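## Task

Count every green bin on the shelving. Move that exact number of boxes from the desk into the gray tote that sits on the desk. Each box must rest fully inside the tote, not on its rim. Nothing new may end up on the floor, and all other objects must stay on their shelf, table or counter. The robot must not fall over or finish leaning. A box that stays in place only because the robot is holding it at the end does not count.

## Robot and tools

Robot: a simulated Hello Robot Stretch 4, about 1.6 m tall. It has one arm: an omni-wheel base, a lift that rides up a mast, an arm that telescopes forward, a three-joint wrist (yaw, pitch, roll) and a two-finger gripper. The base rim reaches at most 0.23 m from the base origin. Cameras: head_camera, head_left_camera, head_right_camera (fisheye) and wrist_camera. Loose objects may occasionally get nudged by something else.

Frames: the base frame sits on the floor under the base centre, x forward, y left, z up. hand_pose is reported in it, for a point between the open fingertips; with all wrist joints at zero its axes line up with the base frame. The printed hand position may be somewhat wrong. The odometry frame is the base frame as it was when the scene began. base_odometry counts wheel rotation only, so slipping looks like travel; heading runs -3.142 to 3.142, positive to the left.

Tool execute_actions: argument "actions" is a list holding one action or nothing (nothing just reports state and images). An action may contain "base", "joints" or both, optionally with "pace" and "contact_limits"; or it holds only "end_of_arm". All its motions begin together and may finish at different moments. "base" holds exactly one relative command, an offset from where the base last measured itself: {"translate_m": d} drives straight, forward positive, -2 to 2 m; {"strafe_m": d} slides sideways, left positive, -2 to 2 m; {"rotate_rad": d} spins in place, counter-clockwise (left) positive, -3.2 to 3.2 rad. "joints" is a single object keyed by joint name, each value an absolute target: lift_m 0 to 1.2 m; arm_m 0 to 0.55 m (extension forward); wrist_yaw_rad -1.134 to 4.276 (0 pointing forward, positive turns left, 3.14 folded back, above 3.4 the arm may obstruct); wrist_pitch_rad -1.117 to 4.259 (0 level, 1.57 pointing down); wrist_roll_rad -1.117 to 4.259 (0 keeps fingers level, positive turns clockwise seen from behind); gripper_m -0.038 to 0.141 m, the fingertip gap, negative values press the fingers together. Done tolerances: 0.004 m for lift, arm and gripper, 0.02 rad for yaw and roll, 0.05 rad for pitch. A joint target outside its range is clipped and reported; any other bad value or unknown key rejects the whole call. "pace" is "slow", "default", "fast" or "max" (base up to 0.1/0.3/0.4/0.6 m/s and 1/2/3/4 rad/s; with lift above 0.2 speeds are reduced further, to 0.3 m/s and 1 rad/s at full height). "contact_limits" takes only arm_m, 0 (gentlest) to 0.75 (firmest), default 0.5. {"end_of_arm": "enable_torque"} re-powers wrist or gripper motors that cut out. "cameras" lists which images to return: omitted, null or ["all"] gives all, [] gives none. Any single action runs at most 15 s. A joint or base you omit may keep driving to an earlier target without the status showing it. If a result reports a stop, later motion calls in that same reply are skipped.

Tool wait: {"seconds": 0 to 10}; commands nothing and returns state and images. zoom_image: {"camera": name, "region": [x0, y0, x1, y1]} in pixels of that camera's latest full image, origin top-left, at most 504 by 504. finished_scene: {"scene": n} closes the current scene for good and reports success; the result then gives the next task. Make sure every box is resting on its own in the tote first. A reply with no tool call ends everything. If resuming from a summary, send an empty actions list to learn the current scene and task.

Suggested order: unfold with lift_m 0.4 and wrist_yaw_rad 0 together, look around to count the bins of the named colour on the shelving, drive to the desk, then for each box open, lower, grip, lift, carry over the tote, release inside it, and check with cameras.

Result lines: base_status and joint_status give how each motion ended: "done" (for the base, wheels turned the commanded amount even if slipping), "off_target" (stopped short, may still push), "contact_stop_at_<key>" (hit something; that part goes slack), "limit_stop_at_<name>" (built-in limit), "time_out", "torque_fault" (wrist or gripper motor went limp; send enable_torque). "limit_stop_at_tilt" means a lean over 6 degrees; lift, arm and wheels go slack. "limit_stop_at_own_body" means a joint would hit the robot; move it away (likely with pitch below -0.2 and roll below -0.4 or above 4). on_its_own reports uncommanded behaviour; "held at" is the held target, not the actual position. lidar_m: 12 distances in metres, 30-degree sectors starting straight ahead and going counter-clockwise (4th left, 7th behind, 10th right); "-" means nothing seen or closer than 0.25 m; it sees from about 0.15 m up, so table tops show, but misses clear objects and thin legs. wrist_depth_mm: a 7 by 7 grid from top left, 100 to 2000 mm, "-" unknown; the robot's body appears. turned_by_wheels vs turned_by_imu differing by over about 0.1 rad suggests a collision or slip. base_tilt in degrees (forward, right positive) has a fixed offset up to about 1.5. motor_effort is percent of max, positive toward higher joint values, peak in brackets; it is noisy and offset. For wheel_0..2 positive pushes a right turn.

Gripping: command a gap smaller than the box; squeezing harder pulls it toward the wrist. Gripper reading and "done" do not prove a grasp; a firm grip at gap 0 or more shows as a clear gripper effort change. If fingertips jam on a surface, raise the lift. Camera calibration (K, distortion, T_world_to_cam mapping base frame to camera) is given per camera and may be slightly off.

Avoid: dropping or slamming boxes, hard pushes, knocking items off furniture or onto the floor, turning or driving with more than 1 kg held and arm_m above 0.2 (especially fast), steady pulls with the gripper high, and torque faults. Robot motion time matters, thinking time does not; the simulation keeps running while you reply.

Each tool is called in YAML: its name, and indented under it one key for each argument.

## Session

execute_actions:
  actions: []

Scene clock: 0.00 s.
base_odometry: x=+0.000 y=+0.000 heading=+0.000 (m, m, rad; odometry frame)
turned_by_wheels: +0.000 (rad since the last result)
turned_by_imu: +0.000 (rad since the last result)
base_tilt: forward=+0.6 right=+0.3 (deg)
lidar_m: 1.11 0.76 0.68 0.70 0.94 2.16 2.40 0.82 0.71 0.76 1.94 1.87
base_status: not commanded
joint_positions: lift_m=+0.151 arm_m=-0.002 wrist_yaw_rad=+3.061 wrist_pitch_rad=+0.012 wrist_roll_rad=+0.012 gripper_m=+0.057
joint_status: not commanded
motor_effort: lift_m=+20 arm_m=-1 wrist_yaw_rad=+0 wrist_pitch_rad=-8 wrist_roll_rad=-1 gripper_m=+0 wheel_0=+1 wheel_1=+0 wheel_2=-1 (%)
hand_pose: x=-0.1120 y=+0.1104 z=+0.3260 quat_wxyz=(+0.040, -0.006, +0.006, +0.999) (m; base frame)
wrist_depth_mm: 135 139 - - - - 1756 / 110 140 - - - - 1756 / 116 140 - - - - 1708 / 137 196 - - - - 1756 / 1756 - - - - - 1661 / 1060 1118 198 1160 196 1160 1160 / 809 750 798 111 809 759 798
pictures: head_camera, head_left_camera, head_right_camera, wrist_camera
Images, in order (width x height): head_camera 420x560, head_left_camera 420x672, head_right_camera 420x672, wrist_camera 616x392.

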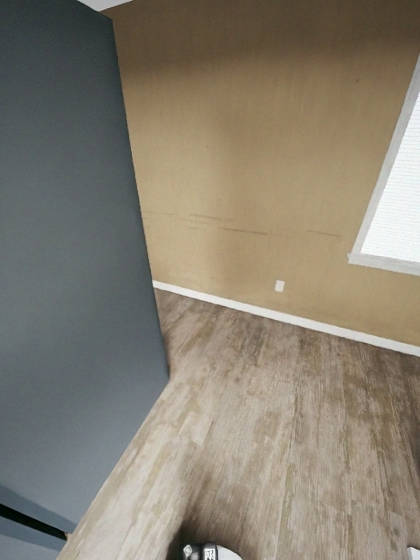

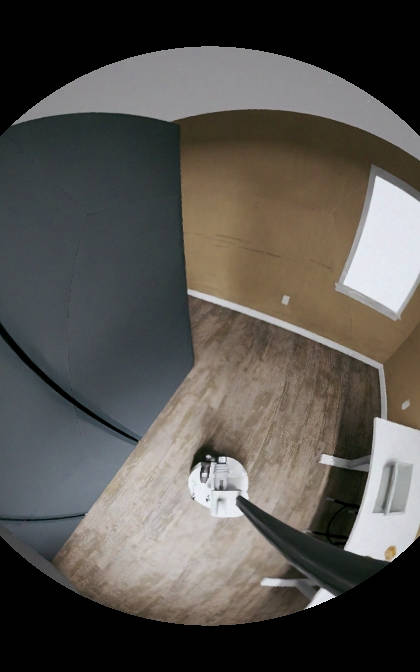

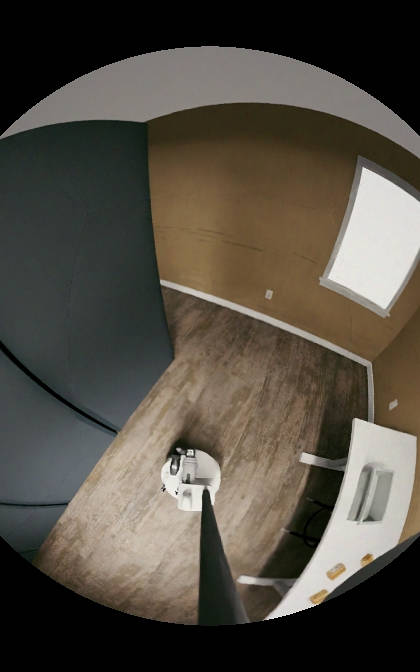

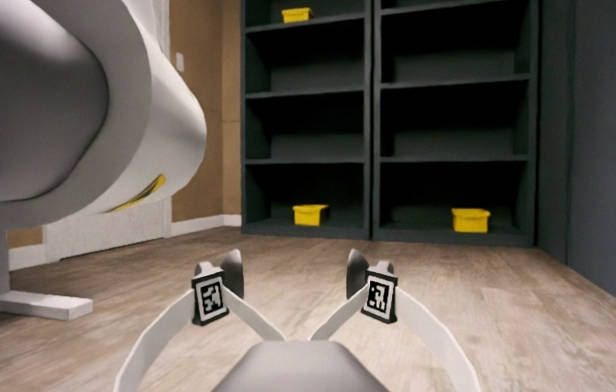

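execute_actions:
  actions:
    - {"base":{"rotate_rad":3.1},"pace":"fast"}

Scene clock: 2.47 s.
base_odometry: x=+0.000 y=+0.000 heading=+3.100 (m, m, rad; odometry frame)
turned_by_wheels: +3.100 (rad since the last result)
turned_by_imu: +3.050 (rad since the last result)
base_tilt: forward=+0.6 right=+0.3 (deg)
lidar_m: 2.44 0.83 0.73 0.75 0.94 1.88 1.89 0.77 0.71 0.71 0.87 1.86
base_status: done
joint_positions: lift_m=+0.151 arm_m=-0.002 wrist_yaw_rad=+3.061 wrist_pitch_rad=+0.012 wrist_roll_rad=+0.012 gripper_m=+0.057
joint_status: not commanded
motor_effort: lift_m=+20(20) arm_m=-1(1) wrist_yaw_rad=+0(1) wrist_pitch_rad=-8(7) wrist_roll_rad=-1(0) gripper_m=-1(0) wheel_0=+0(11) wheel_1=+0(9) wheel_2=+0(11) (%)
hand_pose: x=-0.1119 y=+0.1104 z=+0.3260 quat_wxyz=(+0.040, -0.006, +0.006, +0.999) (m; base frame)
wrist_depth_mm: 135 139 - - 1863 1808 1708 / 110 140 - - 1863 1756 1618 / 116 140 - - 1863 1756 1661 / 137 196 - - 1863 1756 1708 / 917 1808 - - 1863 1808 1708 / 904 1078 198 1138 196 1138 1160 / 788 750 820 111 809 750 788
pictures: head_camera, head_left_camera, head_right_camera, wrist_camera
camera_calibration (this result's frames):
wrist_camera: T_world_to_cam=[[0.116559, 0.993157, -0.00729096, -0.103204], [0.0328599, -0.0111933, -0.999397, 0.387057], [-0.99264, 0.116249, -0.0339397, 0.120919], [0, 0, 0, 1]] pos_world=[0.11934, 0.0927733, 0.390175]
Images, in order (width x height): head_camera 420x560, head_left_camera 420x672, head_right_camera 420x672, wrist_camera 616x392.

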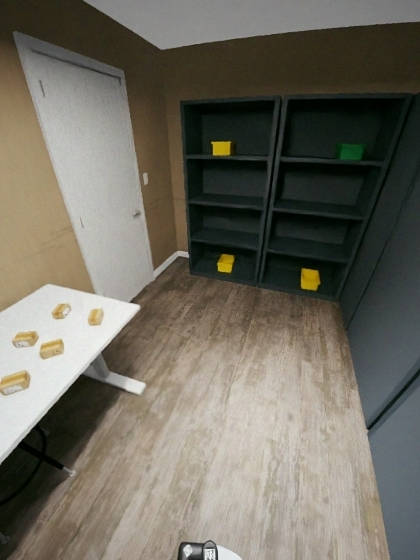

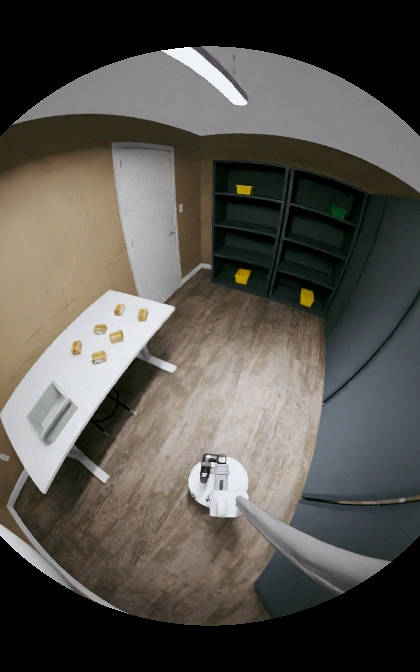

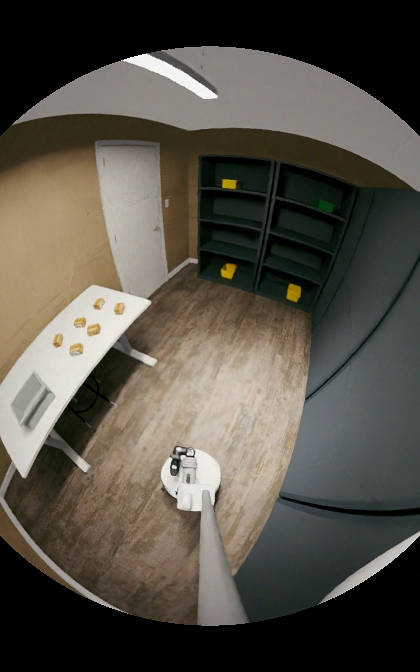

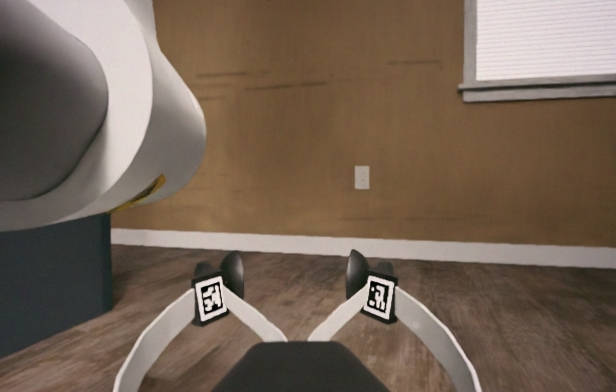

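zoom_image:
  camera: "head_camera"
  region: [160, 60, 420, 320]

execute_actions:
  actions:
    - {"base":{"rotate_rad":2.795},"pace":"fast"}
  cameras: ["head_camera"]

execute_actions:
  actions:
    - {"base":{"translate_m":1.42},"pace":"max"}

Region (160, 60, 420, 320) of head_camera's 420x560 image, scaled by 1.938, with more detail than that image has.

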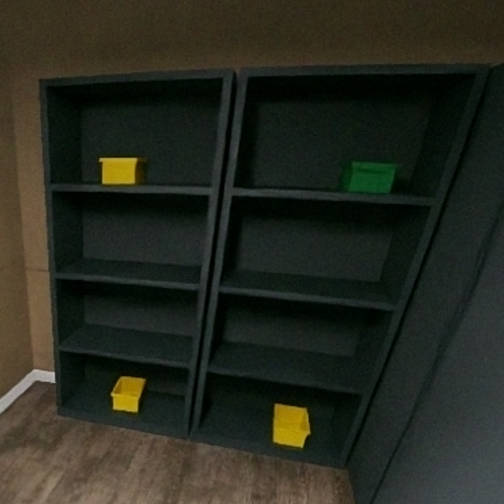

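Scene clock: 5.63 s.
base_odometry: x=+0.000 y=+0.000 heading=-0.388 (m, m, rad; odometry frame)
turned_by_wheels: +2.795 (rad since the last result)
turned_by_imu: +2.750 (rad since the last result)
base_tilt: forward=+0.6 right=+0.3 (deg)
lidar_m: 1.85 1.02 0.73 0.68 0.72 1.04 2.41 1.08 0.78 0.73 0.78 1.91
base_status: done
joint_positions: lift_m=+0.151 arm_m=-0.002 wrist_yaw_rad=+3.061 wrist_pitch_rad=+0.012 wrist_roll_rad=+0.012 gripper_m=+0.057
joint_status: not commanded
motor_effort: lift_m=+20(20) arm_m=-1(1) wrist_yaw_rad=+0(1) wrist_pitch_rad=-11(11) wrist_roll_rad=+1(0) gripper_m=-3(2) wheel_0=+1(9) wheel_1=+2(8) wheel_2=+1(12) (%)
hand_pose: x=-0.1119 y=+0.1104 z=+0.3260 quat_wxyz=(+0.040, -0.006, +0.006, +0.999) (m; base frame)
wrist_depth_mm: 135 139 - - 1808 1060 788 / 110 139 - - 1808 1078 798 / 116 141 - - 1863 1098 798 / 137 198 - - 1863 1118 788 / - - - - 1576 1118 788 / 1138 1160 198 1138 196 1060 798 / 798 741 798 111 798 759 759
pictures: head_camera
Images, in order (width x height): head_camera 420x560.

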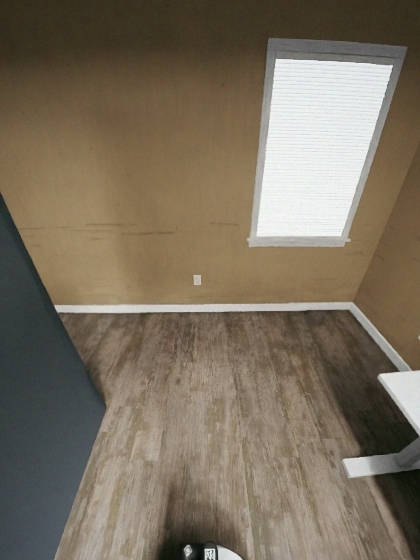

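Scene clock: 9.57 s.
base_odometry: x=+1.315 y=-0.537 heading=-0.388 (m, m, rad; odometry frame)
turned_by_wheels: +0.000 (rad since the last result)
turned_by_imu: +0.003 (rad since the last result)
base_tilt: forward=+0.6 right=+0.3 (deg)
lidar_m: 0.44 0.49 0.72 2.12 0.85 1.00 3.12 1.12 1.13 1.59 0.57 0.49
base_status: done
joint_positions: lift_m=+0.151 arm_m=-0.002 wrist_yaw_rad=+3.061 wrist_pitch_rad=+0.012 wrist_roll_rad=+0.012 gripper_m=+0.057
joint_status: not commanded
motor_effort: lift_m=+20(20) arm_m=-1(1) wrist_yaw_rad=+0(1) wrist_pitch_rad=-5(8) wrist_roll_rad=-1(0) gripper_m=-1(2) wheel_0=-2(9) wheel_1=-2(8) wheel_2=+3(17) (%)
hand_pose: x=-0.1119 y=+0.1104 z=+0.3260 quat_wxyz=(+0.040, -0.006, +0.006, +0.999) (m; base frame)
wrist_depth_mm: 135 139 - - 1808 1008 741 / 110 139 - - 1708 1025 741 / 116 141 - - 1756 1025 750 / 137 197 - - 1708 1042 750 / - - - - 1576 1025 750 / 1160 1160 198 1182 196 976 750 / 798 750 809 111 798 750 741
pictures: head_camera, head_left_camera, head_right_camera, wrist_camera
camera_calibration (this result's frames):
wrist_camera: T_world_to_cam=[[0.11656, 0.993157, -0.00729202, -0.103206], [0.0328598, -0.0111944, -0.999397, 0.387056], [-0.99264, 0.11625, -0.0339397, 0.120936], [0, 0, 0, 1]] pos_world=[0.119357, 0.0927734, 0.390175]
Images, in order (width x height): head_camera 420x560, head_left_camera 420x672, head_right_camera 420x672, wrist_camera 616x392.

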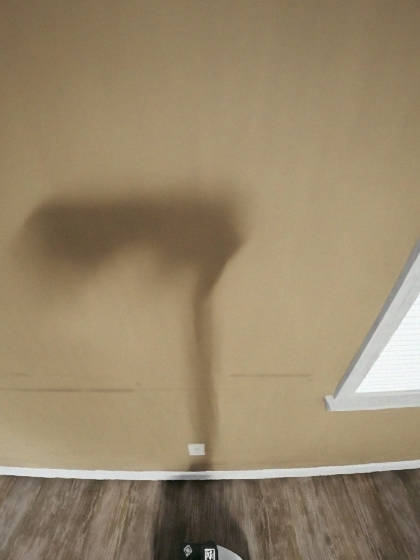

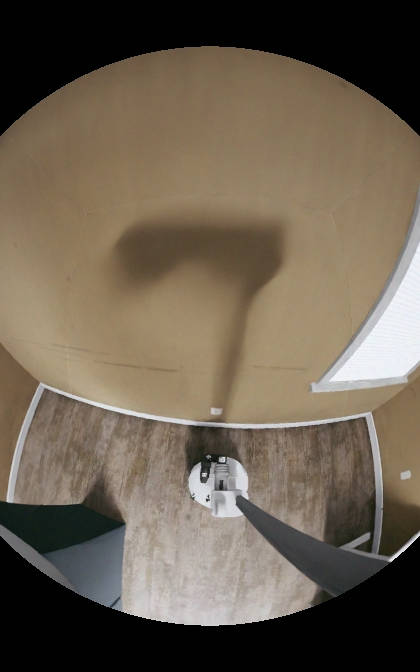

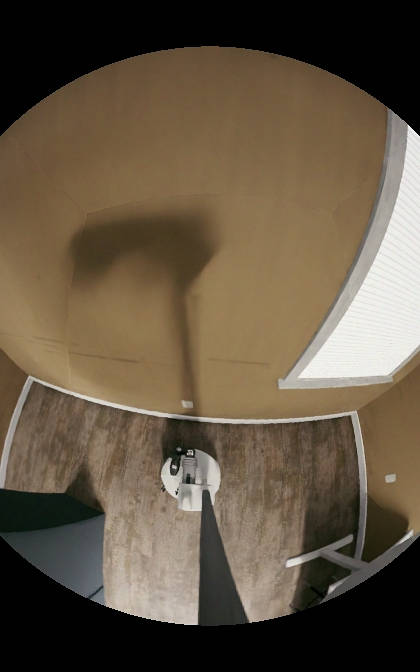

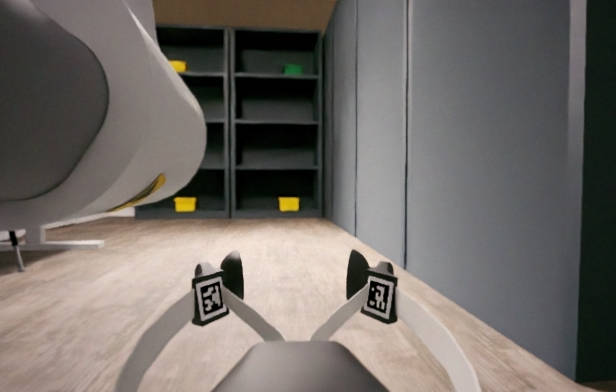

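execute_actions:
  actions:
    - {"base":{"strafe_m":1.55},"pace":"max"}
  cameras: ["wrist_camera","head_left_camera"]

Scene clock: 13.60 s.
base_odometry: x=+1.901 y=+0.898 heading=-0.388 (m, m, rad; odometry frame)
turned_by_wheels: +0.000 (rad since the last result)
turned_by_imu: +0.002 (rad since the last result)
base_tilt: forward=+0.6 right=+0.2 (deg)
lidar_m: 0.50 0.54 0.61 0.56 0.60 0.88 1.40 0.64 0.71 1.84 0.72 0.53
base_status: done
joint_positions: lift_m=+0.151 arm_m=-0.002 wrist_yaw_rad=+3.061 wrist_pitch_rad=+0.012 wrist_roll_rad=+0.012 gripper_m=+0.057
joint_status: not commanded
motor_effort: lift_m=+20(20) arm_m=-1(1) wrist_yaw_rad=+0(0) wrist_pitch_rad=-9(8) wrist_roll_rad=+0(0) gripper_m=-1(2) wheel_0=+1(15) wheel_1=-3(16) wheel_2=+0(2) (%)
hand_pose: x=-0.1119 y=+0.1104 z=+0.3260 quat_wxyz=(+0.040, -0.006, +0.006, +0.999) (m; base frame)
wrist_depth_mm: 135 139 - - 1537 904 661 / 110 140 - - 1499 904 661 / 116 141 - - 1576 931 661 / 137 196 - - 1537 917 661 / 1366 1430 - - 1366 904 661 / 960 1098 198 1160 196 891 661 / 759 759 809 111 798 759 640
pictures: head_left_camera, wrist_camera
camera_calibration (this result's frames):
wrist_camera: T_world_to_cam=[[0.116559, 0.993157, -0.00729208, -0.103206], [0.03286, -0.0111944, -0.999397, 0.387056], [-0.99264, 0.116249, -0.03394, 0.120936], [0, 0, 0, 1]] pos_world=[0.119357, 0.0927734, 0.390175]
Images, in order (width x height): head_left_camera 420x672, wrist_camera 616x392.

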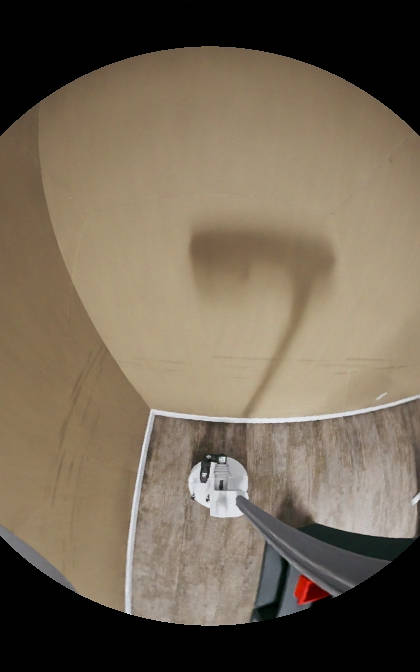

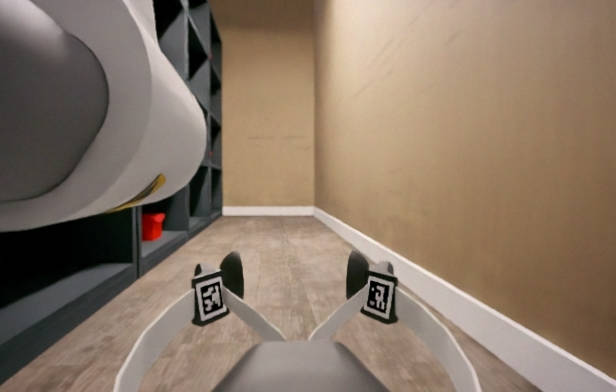

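execute_actions:
  actions:
    - {"base":{"rotate_rad":-1.6},"pace":"fast"}
  cameras: ["head_right_camera"]

execute_actions:
  actions:
    - {"base":{"strafe_m":-1.4},"pace":"max"}
  cameras: ["head_camera","head_left_camera","head_right_camera"]

Scene clock: 15.70 s.
base_odometry: x=+1.901 y=+0.898 heading=-1.988 (m, m, rad; odometry frame)
turned_by_wheels: -1.600 (rad since the last result)
turned_by_imu: -1.575 (rad since the last result)
base_tilt: forward=+0.7 right=+0.3 (deg)
lidar_m: 1.97 0.75 0.52 0.50 0.54 0.61 0.59 0.60 0.86 1.51 0.63 0.71
base_status: done
joint_positions: lift_m=+0.151 arm_m=-0.002 wrist_yaw_rad=+3.061 wrist_pitch_rad=+0.012 wrist_roll_rad=+0.012 gripper_m=+0.057
joint_status: not commanded
motor_effort: lift_m=+20(20) arm_m=-1(1) wrist_yaw_rad=+0(0) wrist_pitch_rad=-9(7) wrist_roll_rad=+0(0) gripper_m=-4(4) wheel_0=+1(9) wheel_1=+0(8) wheel_2=+0(11) (%)
hand_pose: x=-0.1119 y=+0.1104 z=+0.3260 quat_wxyz=(+0.040, -0.006, +0.006, +0.999) (m; base frame)
wrist_depth_mm: 135 139 699 715 732 741 564 / 110 140 691 723 732 732 554 / 116 141 683 723 732 750 554 / 137 197 707 732 741 750 559 / 668 683 707 723 750 759 564 / 676 691 198 732 196 759 554 / 668 683 707 111 741 668 559
pictures: head_right_camera
Images, in order (width x height): head_right_camera 420x672.

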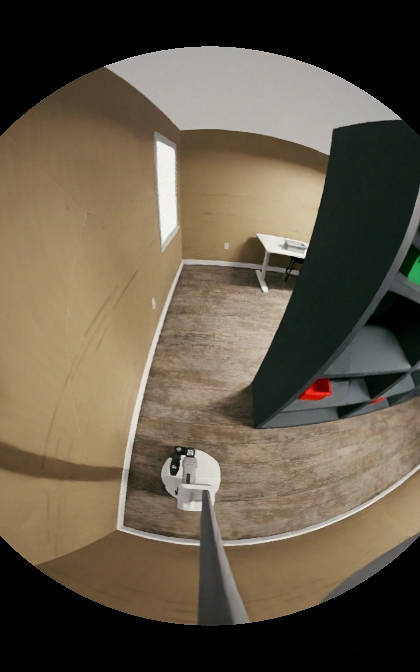

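Scene clock: 19.43 s.
base_odometry: x=+0.621 y=+1.465 heading=-1.988 (m, m, rad; odometry frame)
turned_by_wheels: +0.000 (rad since the last result)
turned_by_imu: -0.001 (rad since the last result)
base_tilt: forward=+0.6 right=+0.3 (deg)
lidar_m: 0.37 0.40 0.54 1.93 0.88 0.62 0.59 0.66 0.87 1.44 0.52 0.40
base_status: done
joint_positions: lift_m=+0.151 arm_m=-0.002 wrist_yaw_rad=+3.061 wrist_pitch_rad=+0.012 wrist_roll_rad=+0.012 gripper_m=+0.057
joint_status: not commanded
motor_effort: lift_m=+20(20) arm_m=-1(1) wrist_yaw_rad=+0(1) wrist_pitch_rad=-8(9) wrist_roll_rad=+1(1) gripper_m=-3(3) wheel_0=-1(14) wheel_1=+2(15) wheel_2=+0(0) (%)
hand_pose: x=-0.1119 y=+0.1104 z=+0.3260 quat_wxyz=(+0.040, -0.006, +0.006, +0.999) (m; base frame)
wrist_depth_mm: 135 139 707 732 750 778 798 / 110 140 723 732 759 768 788 / 116 141 715 732 759 768 809 / 137 198 723 741 759 788 809 / 683 707 732 750 778 788 820 / 691 707 199 741 196 788 809 / 683 699 723 111 759 759 798
pictures: head_camera, head_left_camera, head_right_camera
Images, in order (width x height): head_camera 420x560, head_left_camera 420x672, head_right_camera 420x672.

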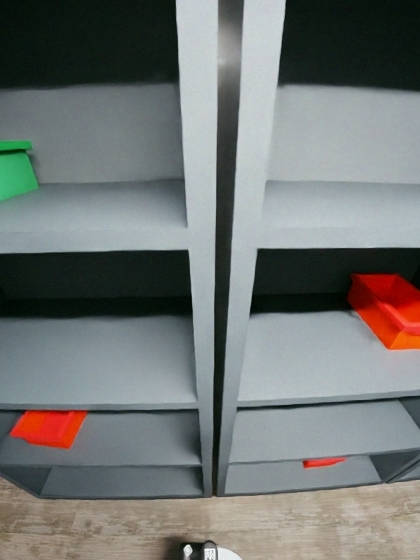

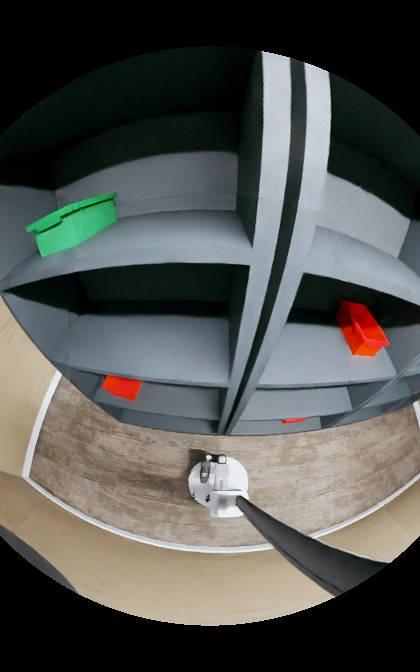

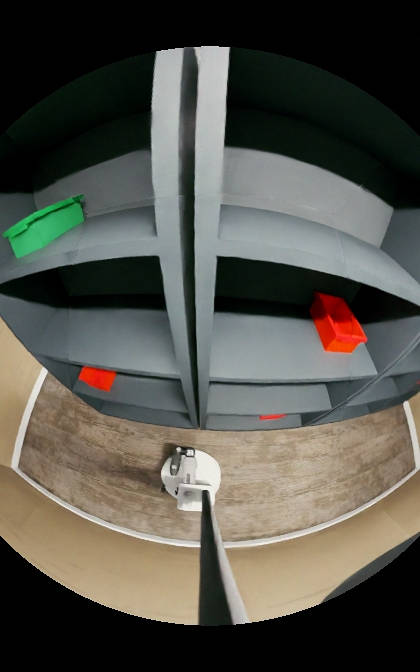

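execute_actions:
  actions:
    - {"base":{"translate_m":-0.28},"pace":"fast"}
  cameras: ["head_camera","head_left_camera"]

execute_actions:
  actions:
    - {"base":{"strafe_m":-0.9},"pace":"max"}
  cameras: ["head_camera","head_left_camera","head_right_camera"]

Scene clock: 21.87 s.
base_odometry: x=+0.735 y=+1.721 heading=-1.988 (m, m, rad; odometry frame)
turned_by_wheels: +0.000 (rad since the last result)
turned_by_imu: +0.000 (rad since the last result)
base_tilt: forward=+0.6 right=+0.3 (deg)
lidar_m: 0.64 0.68 0.97 1.28 0.47 0.35 0.33 0.33 0.50 1.39 0.93 0.67
base_status: done
joint_positions: lift_m=+0.151 arm_m=-0.002 wrist_yaw_rad=+3.061 wrist_pitch_rad=+0.012 wrist_roll_rad=+0.012 gripper_m=+0.057
joint_status: not commanded
motor_effort: lift_m=+20(20) arm_m=-1(1) wrist_yaw_rad=+0(0) wrist_pitch_rad=-7(10) wrist_roll_rad=-1(0) gripper_m=-1(2) wheel_0=+0(8) wheel_1=+0(7) wheel_2=+0(14) (%)
hand_pose: x=-0.1119 y=+0.1104 z=+0.3260 quat_wxyz=(+0.040, -0.006, +0.006, +0.999) (m; base frame)
wrist_depth_mm: 135 139 445 455 469 484 492 / 110 140 445 459 473 484 500 / 116 141 449 459 477 484 500 / 137 197 452 466 477 492 508 / 430 442 452 466 477 492 508 / 433 439 198 466 196 496 517 / 436 445 455 111 484 500 517
pictures: head_camera, head_left_camera
Images, in order (width x height): head_camera 420x560, head_left_camera 420x672.

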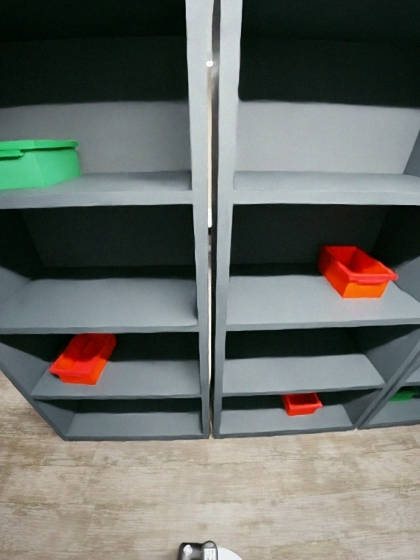

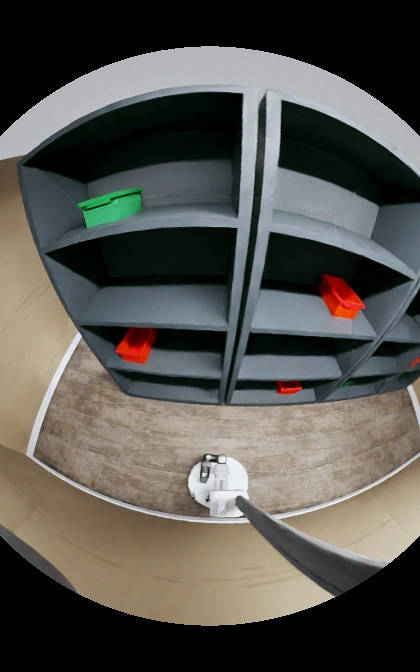

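Scene clock: 24.77 s.
base_odometry: x=-0.088 y=+2.086 heading=-1.988 (m, m, rad; odometry frame)
turned_by_wheels: +0.000 (rad since the last result)
turned_by_imu: -0.001 (rad since the last result)
base_tilt: forward=+0.6 right=+0.3 (deg)
lidar_m: 0.62 0.68 0.94 1.33 0.50 0.34 0.33 0.35 0.50 1.44 0.92 0.67
base_status: done
joint_positions: lift_m=+0.151 arm_m=-0.002 wrist_yaw_rad=+3.061 wrist_pitch_rad=+0.012 wrist_roll_rad=+0.012 gripper_m=+0.057
joint_status: not commanded
motor_effort: lift_m=+20(20) arm_m=-1(1) wrist_yaw_rad=+0(1) wrist_pitch_rad=-7(9) wrist_roll_rad=+0(1) gripper_m=-1(4) wheel_0=+0(14) wheel_1=+1(14) wheel_2=+0(0) (%)
hand_pose: x=-0.1119 y=+0.1104 z=+0.3260 quat_wxyz=(+0.040, -0.006, +0.006, +0.999) (m; base frame)
wrist_depth_mm: 135 139 452 466 480 492 504 / 110 139 452 466 480 496 512 / 116 141 459 469 488 496 512 / 137 196 462 473 488 500 517 / 439 445 459 477 488 504 521 / 442 452 199 477 196 504 512 / 442 452 469 112 496 512 525
pictures: head_camera, head_left_camera, head_right_camera
Images, in order (width x height): head_camera 420x560, head_left_camera 420x672, head_right_camera 420x672.

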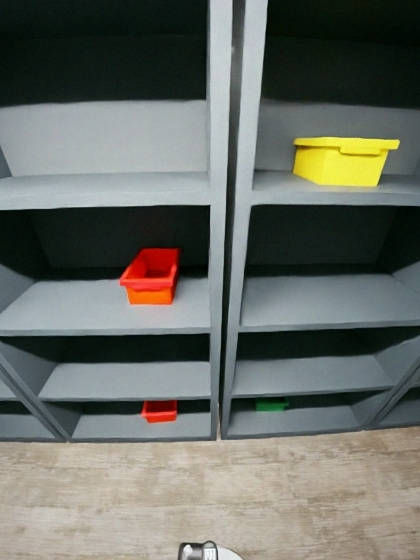

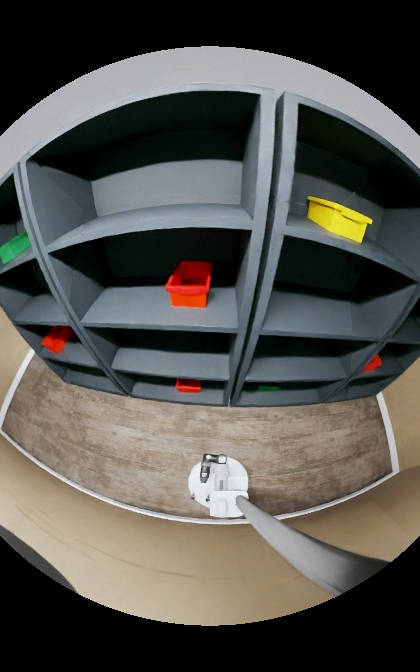

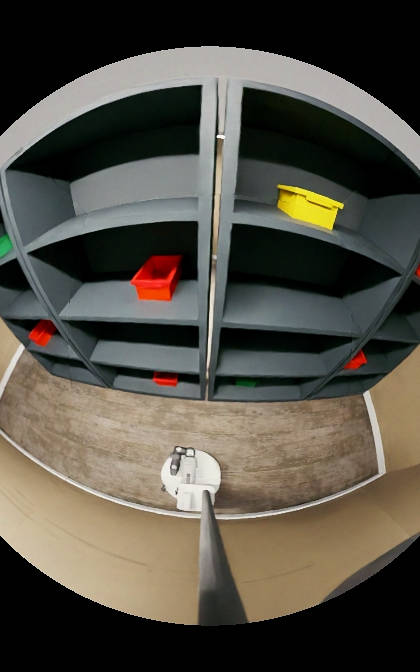

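execute_actions:
  actions:
    - {"base":{"strafe_m":-0.95},"pace":"max"}
  cameras: ["head_camera","head_left_camera","head_right_camera"]

Scene clock: 27.93 s.
base_odometry: x=-0.957 y=+2.470 heading=-1.988 (m, m, rad; odometry frame)
turned_by_wheels: +0.000 (rad since the last result)
turned_by_imu: -0.001 (rad since the last result)
base_tilt: forward=+0.6 right=+0.3 (deg)
lidar_m: 0.62 0.66 0.92 1.36 0.51 0.37 0.34 0.35 0.53 0.98 0.88 0.64
base_status: done
joint_positions: lift_m=+0.151 arm_m=-0.002 wrist_yaw_rad=+3.061 wrist_pitch_rad=+0.012 wrist_roll_rad=+0.012 gripper_m=+0.057
joint_status: not commanded
motor_effort: lift_m=+20(20) arm_m=-1(1) wrist_yaw_rad=+1(1) wrist_pitch_rad=-8(8) wrist_roll_rad=-1(1) gripper_m=-2(0) wheel_0=-2(15) wheel_1=+2(15) wheel_2=+0(1) (%)
hand_pose: x=-0.1119 y=+0.1104 z=+0.3260 quat_wxyz=(+0.040, -0.006, +0.006, +0.999) (m; base frame)
wrist_depth_mm: 135 139 462 473 488 504 521 / 110 140 462 477 496 512 517 / 116 140 466 477 492 512 521 / 137 198 473 484 496 512 521 / 449 459 469 492 496 517 525 / 449 459 198 480 196 521 530 / 455 459 473 111 500 525 539
pictures: head_camera, head_left_camera, head_right_camera
Images, in order (width x height): head_camera 420x560, head_left_camera 420x672, head_right_camera 420x672.

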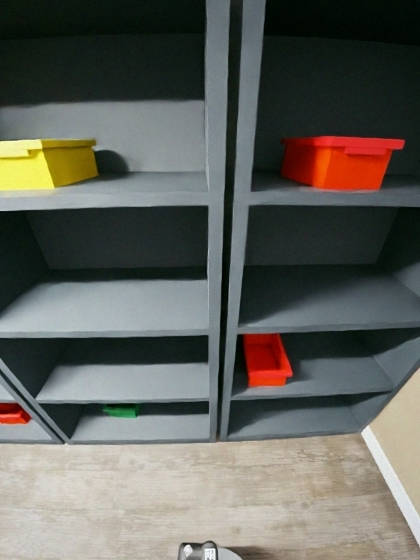

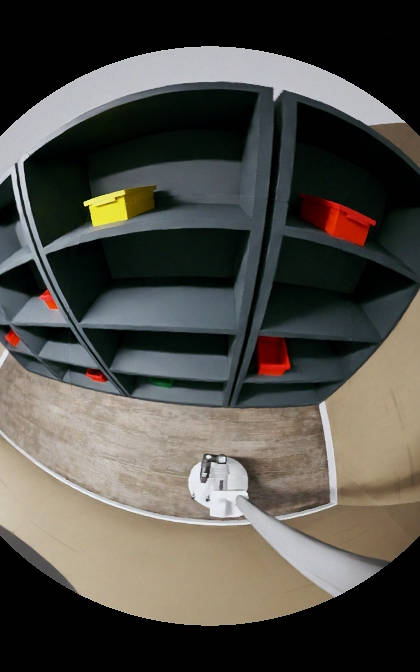

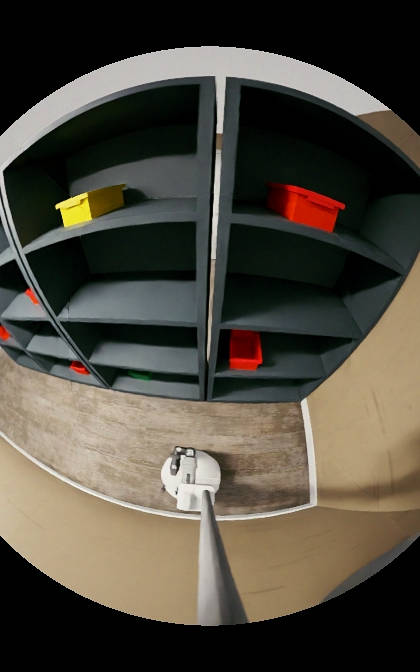

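zoom_image:
  camera: "head_camera"
  region: [0, 320, 420, 460]

Region (0, 320, 420, 460) of head_camera's 420x560 image, scaled by 1.200, with more detail than that image has.

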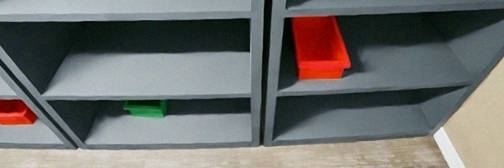

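execute_actions:
  actions:
    - {"joints":{"lift_m":0.4,"wrist_yaw_rad":-0.4,"wrist_pitch_rad":0.45},"pace":"fast"}
  cameras: ["wrist_camera"]

Scene clock: 31.77 s.
base_odometry: x=-0.957 y=+2.470 heading=-1.988 (m, m, rad; odometry frame)
turned_by_wheels: +0.000 (rad since the last result)
turned_by_imu: +0.000 (rad since the last result)
base_tilt: forward=+0.6 right=+0.3 (deg)
lidar_m: 0.62 0.65 0.92 1.36 0.50 0.36 0.34 0.36 0.51 0.98 0.89 0.67
base_status: not commanded
joint_positions: lift_m=+0.400 arm_m=-0.002 wrist_yaw_rad=-0.400 wrist_pitch_rad=+0.452 wrist_roll_rad=+0.012 gripper_m=+0.057
joint_status: all done
motor_effort: lift_m=+24(25) arm_m=-1(1) wrist_yaw_rad=-1(6) wrist_pitch_rad=-7(8) wrist_roll_rad=+0(0) gripper_m=-2(3) wheel_0=-1(1) wheel_1=+2(2) wheel_2=+1(0) (%)
hand_pose: x=+0.3736 y=-0.1815 z=+0.4518 quat_wxyz=(+0.955, +0.050, +0.218, -0.195) (m; base frame)
wrist_depth_mm: 347 591 466 492 878 878 741 / 364 397 439 917 1060 960 788 / 402 621 917 1042 1160 1042 809 / 768 477 991 1042 1138 1025 854 / 831 492 866 891 891 904 891 / 699 504 198 715 196 831 842 / 603 539 634 111 715 691 707
pictures: wrist_camera
camera_calibration (this result's frames):
wrist_camera: T_world_to_cam=[[-0.421511, -0.906781, 0.008722, -0.0199583], [-0.41722, 0.185384, -0.889697, 0.647802], [0.805143, -0.378656, -0.456469, 0.070519], [0, 0, 0, 1]] pos_world=[0.205086, -0.111488, 0.608711]
Images, in order (width x height): wrist_camera 616x392.

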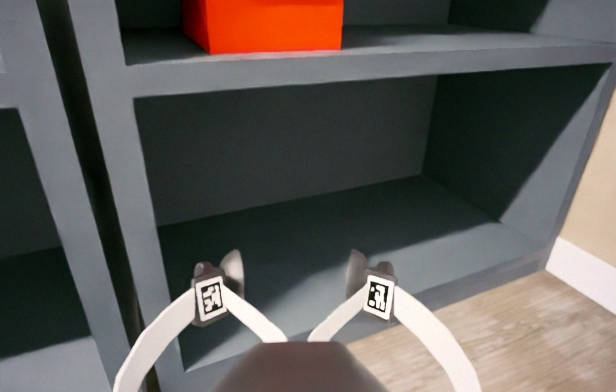

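execute_actions:
  actions:
    - {"base":{"strafe_m":1.9},"joints":{"wrist_yaw_rad":0.45},"pace":"max"}
  cameras: ["wrist_camera","head_camera"]

Scene clock: 36.87 s.
base_odometry: x=+0.780 y=+1.701 heading=-1.988 (m, m, rad; odometry frame)
turned_by_wheels: +0.000 (rad since the last result)
turned_by_imu: +0.002 (rad since the last result)
base_tilt: forward=+0.6 right=+0.3 (deg)
lidar_m: 0.64 0.68 0.95 1.28 0.45 0.32 0.31 0.34 0.48 1.37 0.94 0.68
base_status: done
joint_positions: lift_m=+0.400 arm_m=-0.002 wrist_yaw_rad=+0.450 wrist_pitch_rad=+0.452 wrist_roll_rad=+0.012 gripper_m=+0.057
joint_status: all done
motor_effort: lift_m=+23(24) arm_m=-1(1) wrist_yaw_rad=+1(6) wrist_pitch_rad=-9(8) wrist_roll_rad=+0(0) gripper_m=+1(2) wheel_0=+2(14) wheel_1=-2(16) wheel_2=+0(0) (%)
hand_pose: x=+0.4402 y=+0.0341 z=+0.4519 quat_wxyz=(+0.950, -0.044, +0.220, +0.216) (m; base frame)
wrist_depth_mm: 591 591 732 820 750 340 314 / 798 960 960 421 389 362 327 / 842 1118 1098 960 878 384 351 / 854 1025 1098 1025 917 402 759 / 866 854 878 878 854 424 820 / 809 768 198 723 195 462 732 / 683 676 691 111 597 521 621
pictures: head_camera, wrist_camera
camera_calibration (this result's frames):
wrist_camera: T_world_to_cam=[[0.402478, -0.915388, 0.00872406, -0.158841], [-0.414808, -0.190862, -0.889666, 0.64743], [0.816055, 0.354453, -0.456528, 0.0687401], [0, 0, 0, 1]] pos_world=[0.276393, -0.0461964, 0.608764]
Images, in order (width x height): head_camera 420x560, wrist_camera 616x392.

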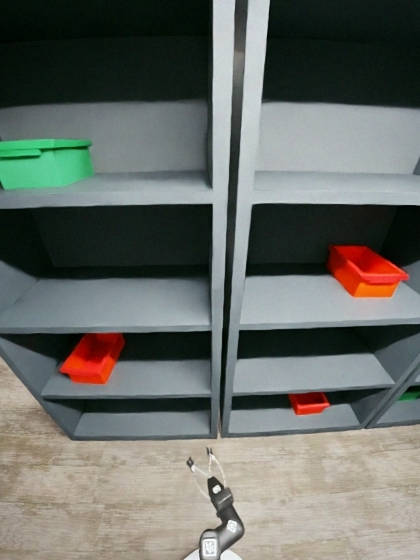

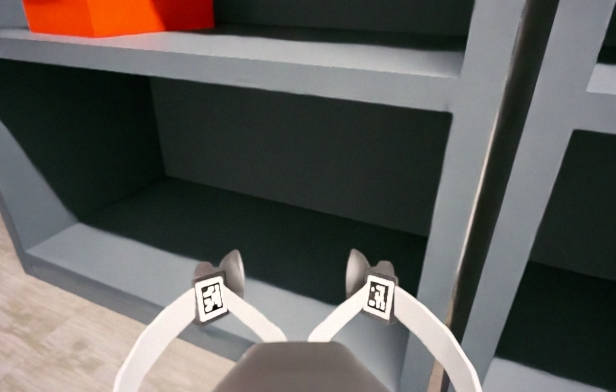

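execute_actions:
  actions:
    - {"base":{"strafe_m":1.33},"joints":{"wrist_yaw_rad":0,"wrist_pitch_rad":1.57,"gripper_m":0.12,"lift_m":0.45},"pace":"max"}
  cameras: ["head_camera","head_right_camera"]

Scene clock: 41.17 s.
base_odometry: x=+1.996 y=+1.162 heading=-1.988 (m, m, rad; odometry frame)
turned_by_wheels: +0.000 (rad since the last result)
turned_by_imu: +0.001 (rad since the last result)
base_tilt: forward=+0.6 right=+0.2 (deg)
lidar_m: 2.05 0.77 0.55 0.52 0.46 0.33 0.30 0.31 0.45 1.40 0.96 0.81
base_status: done
joint_positions: lift_m=+0.450 arm_m=-0.002 wrist_yaw_rad=+0.000 wrist_pitch_rad=+1.570 wrist_roll_rad=+0.012 gripper_m=+0.120
joint_status: all done
motor_effort: lift_m=+23(25) arm_m=-1(1) wrist_yaw_rad=+0(6) wrist_pitch_rad=-1(3) wrist_roll_rad=+0(0) gripper_m=+0(5) wheel_0=+1(14) wheel_1=-1(14) wheel_2=+0(1) (%)
hand_pose: x=+0.1688 y=-0.0874 z=+0.3394 quat_wxyz=(+0.707, +0.004, +0.707, -0.004) (m; base frame)
wrist_depth_mm: 535 544 549 554 554 559 569 / 539 549 554 559 564 564 574 / 549 544 554 559 564 574 580 / 544 554 554 564 574 569 580 / 549 351 349 353 574 574 591 / 353 349 349 353 357 580 580 / 347 349 353 111 480 585 591
pictures: head_camera, head_right_camera
Images, in order (width x height): head_camera 420x560, head_right_camera 420x672.

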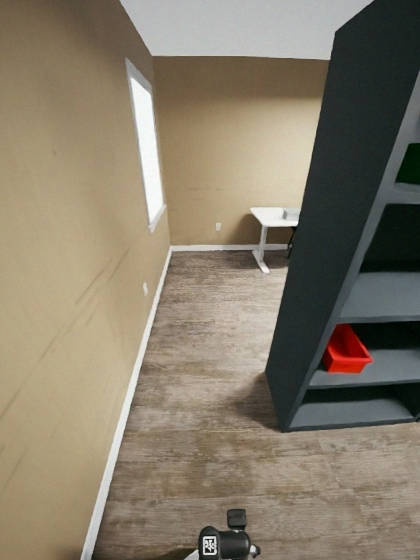

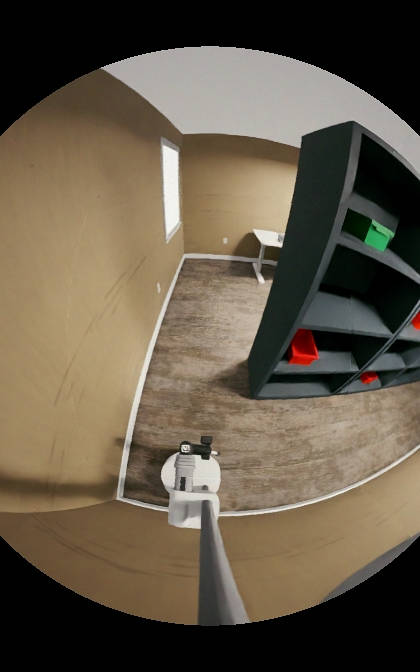

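execute_actions:
  actions:
    - {"base":{"translate_m":2.0},"joints":{"lift_m":1.05},"pace":"max"}
  cameras: ["head_camera","head_right_camera"]

Scene clock: 46.87 s.
base_odometry: x=+1.187 y=-0.667 heading=-1.988 (m, m, rad; odometry frame)
turned_by_wheels: +0.000 (rad since the last result)
turned_by_imu: +0.005 (rad since the last result)
base_tilt: forward=+0.6 right=+0.4 (deg)
lidar_m: 1.43 0.68 0.53 0.49 0.51 0.74 2.29 0.98 1.24 3.52 0.95 1.06
base_status: done
joint_positions: lift_m=+1.050 arm_m=-0.002 wrist_yaw_rad=+0.000 wrist_pitch_rad=+1.570 wrist_roll_rad=+0.012 gripper_m=+0.120
joint_status: all done
motor_effort: lift_m=+23(25) arm_m=-1(1) wrist_yaw_rad=+0(0) wrist_pitch_rad=+0(2) wrist_roll_rad=+1(1) gripper_m=-1(6) wheel_0=+1(8) wheel_1=+0(7) wheel_2=+1(16) (%)
hand_pose: x=+0.1687 y=-0.0874 z=+0.9394 quat_wxyz=(+0.707, +0.004, +0.707, -0.004) (m; base frame)
wrist_depth_mm: 917 1138 1138 1138 1160 1160 1182 / 931 1118 1118 1118 1138 1182 1182 / 931 1138 1118 1138 1160 1182 1160 / 931 1138 1160 1118 1160 1182 1182 / 931 1160 946 946 1182 1160 1205 / 931 1160 946 960 1160 1182 1205 / 931 1138 1182 112 1182 1182 1205
pictures: head_camera, head_right_camera
Images, in order (width x height): head_camera 420x560, head_right_camera 420x672.

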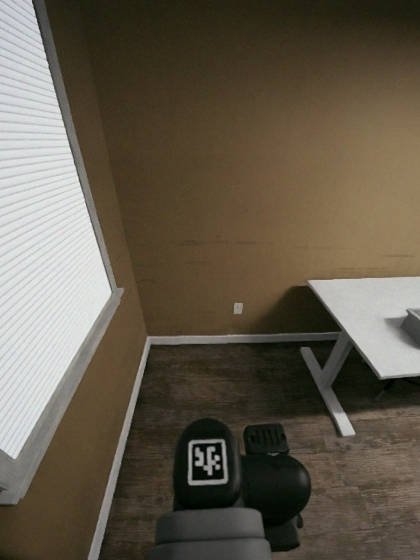

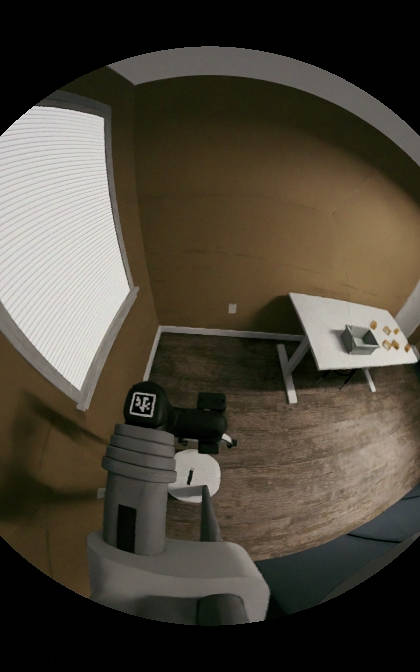

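execute_actions:
  actions:
    - {"base":{"strafe_m":-1.5},"pace":"max"}
  cameras: ["head_camera","head_right_camera","head_left_camera"]

Scene clock: 52.83 s.
base_odometry: x=-0.185 y=-0.059 heading=-1.987 (m, m, rad; odometry frame)
turned_by_wheels: +0.000 (rad since the last result)
turned_by_imu: -0.001 (rad since the last result)
base_tilt: forward=+0.6 right=+0.3 (deg)
lidar_m: 0.57 0.59 0.87 1.99 1.22 0.90 0.83 0.90 1.29 2.27 0.85 0.61
base_status: done
joint_positions: lift_m=+1.050 arm_m=-0.002 wrist_yaw_rad=+0.000 wrist_pitch_rad=+1.570 wrist_roll_rad=+0.012 gripper_m=+0.120
joint_status: not commanded
motor_effort: lift_m=+23(23) arm_m=-1(1) wrist_yaw_rad=+1(0) wrist_pitch_rad=+0(1) wrist_roll_rad=+0(0) gripper_m=+1(3) wheel_0=+1(9) wheel_1=+1(11) wheel_2=+0(1) (%)
hand_pose: x=+0.1687 y=-0.0874 z=+0.9394 quat_wxyz=(+0.707, +0.004, +0.707, -0.004) (m; base frame)
wrist_depth_mm: 1098 1098 1118 1138 1138 1138 1160 / 1078 1118 1138 1138 1160 1160 1182 / 1118 1138 1138 1160 1160 1160 1182 / 1138 1138 1160 1160 1160 1138 1205 / 1138 1118 946 960 1182 1160 1205 / 1138 1138 960 946 1182 1205 1182 / 1138 1138 1182 111 1205 1182 1182
pictures: head_camera, head_left_camera, head_right_camera
Images, in order (width x height): head_camera 420x560, head_left_camera 420x672, head_right_camera 420x672.

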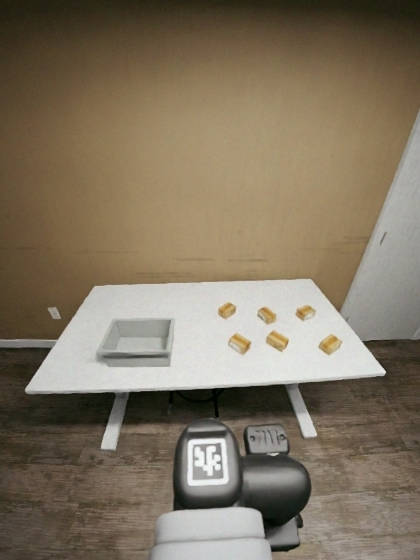

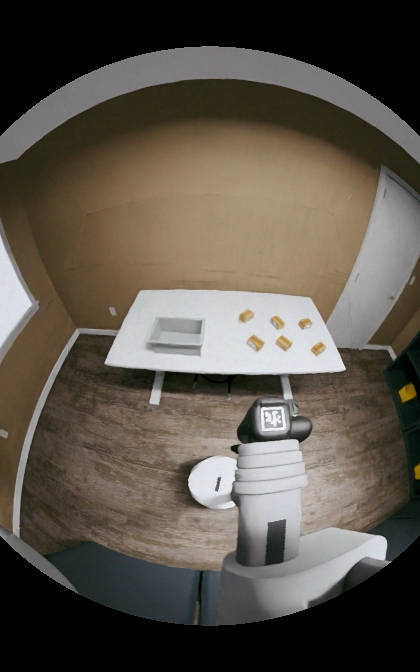

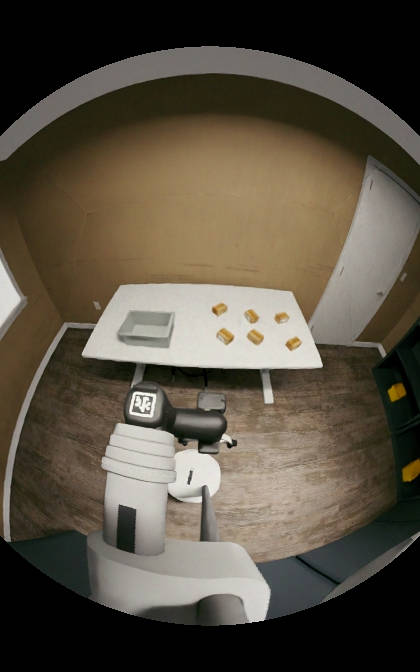

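zoom_image:
  camera: "head_camera"
  region: [80, 270, 380, 430]

Region (80, 270, 380, 430) of head_camera's 420x560 image, scaled by 1.680, with more detail than that image has; it fills the top 269 rows of this view, and the rest is white.

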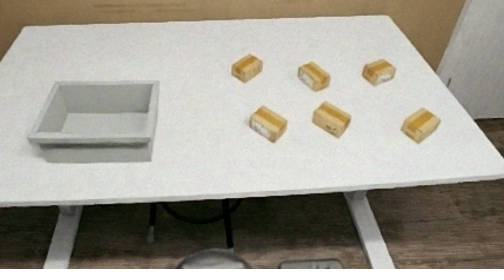

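execute_actions:
  actions:
    - {"base":{"translate_m":0.29},"joints":{"arm_m":0.29,"gripper_m":0.13},"pace":"fast"}
  cameras: ["head_camera","wrist_camera"]

Scene clock: 56.70 s.
base_odometry: x=-0.302 y=-0.325 heading=-1.987 (m, m, rad; odometry frame)
turned_by_wheels: +0.000 (rad since the last result)
turned_by_imu: +0.001 (rad since the last result)
base_tilt: forward=+0.7 right=+0.3 (deg)
lidar_m: 0.30 0.31 0.44 1.96 2.11 1.17 1.14 1.22 1.70 2.27 0.45 0.34
base_status: done
joint_positions: lift_m=+1.050 arm_m=+0.289 wrist_yaw_rad=+0.000 wrist_pitch_rad=+1.570 wrist_roll_rad=+0.012 gripper_m=+0.130
joint_status: all done
motor_effort: lift_m=+23(23) arm_m=+5(7) wrist_yaw_rad=+0(0) wrist_pitch_rad=-1(1) wrist_roll_rad=+0(0) gripper_m=+3(0) wheel_0=+3(7) wheel_1=+2(6) wheel_2=+1(11) (%)
hand_pose: x=+0.4603 y=-0.0874 z=+0.9394 quat_wxyz=(+0.707, +0.004, +0.707, -0.004) (m; base frame)
wrist_depth_mm: 427 430 430 436 439 439 399 / 430 430 436 439 445 449 449 / 362 433 436 439 449 452 452 / 340 436 442 442 397 445 402 / 340 439 439 442 445 452 459 / 382 216 442 445 449 455 462 / 436 442 449 111 820 1160 1205
pictures: head_camera, wrist_camera
camera_calibration (this result's frames):
wrist_camera: T_world_to_cam=[[-0.00750705, -0.99933, 0.0358354, -0.126512], [-0.999745, 0.00826385, 0.0210176, 0.497476], [-0.0212997, -0.0356685, -0.999137, 1.17911], [0, 0, 0, 1]] pos_world=[0.521514, -0.0884813, 1.17217]
Images, in order (width x height): head_camera 420x560, wrist_camera 616x392.

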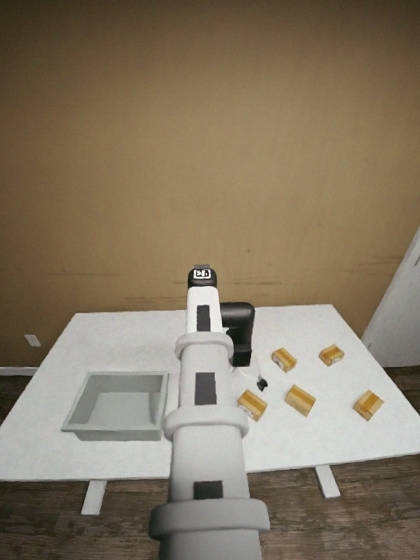

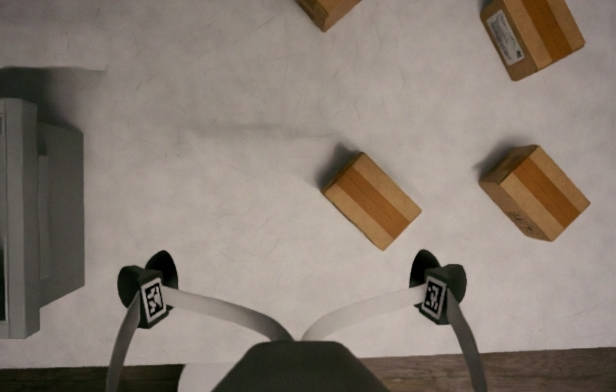

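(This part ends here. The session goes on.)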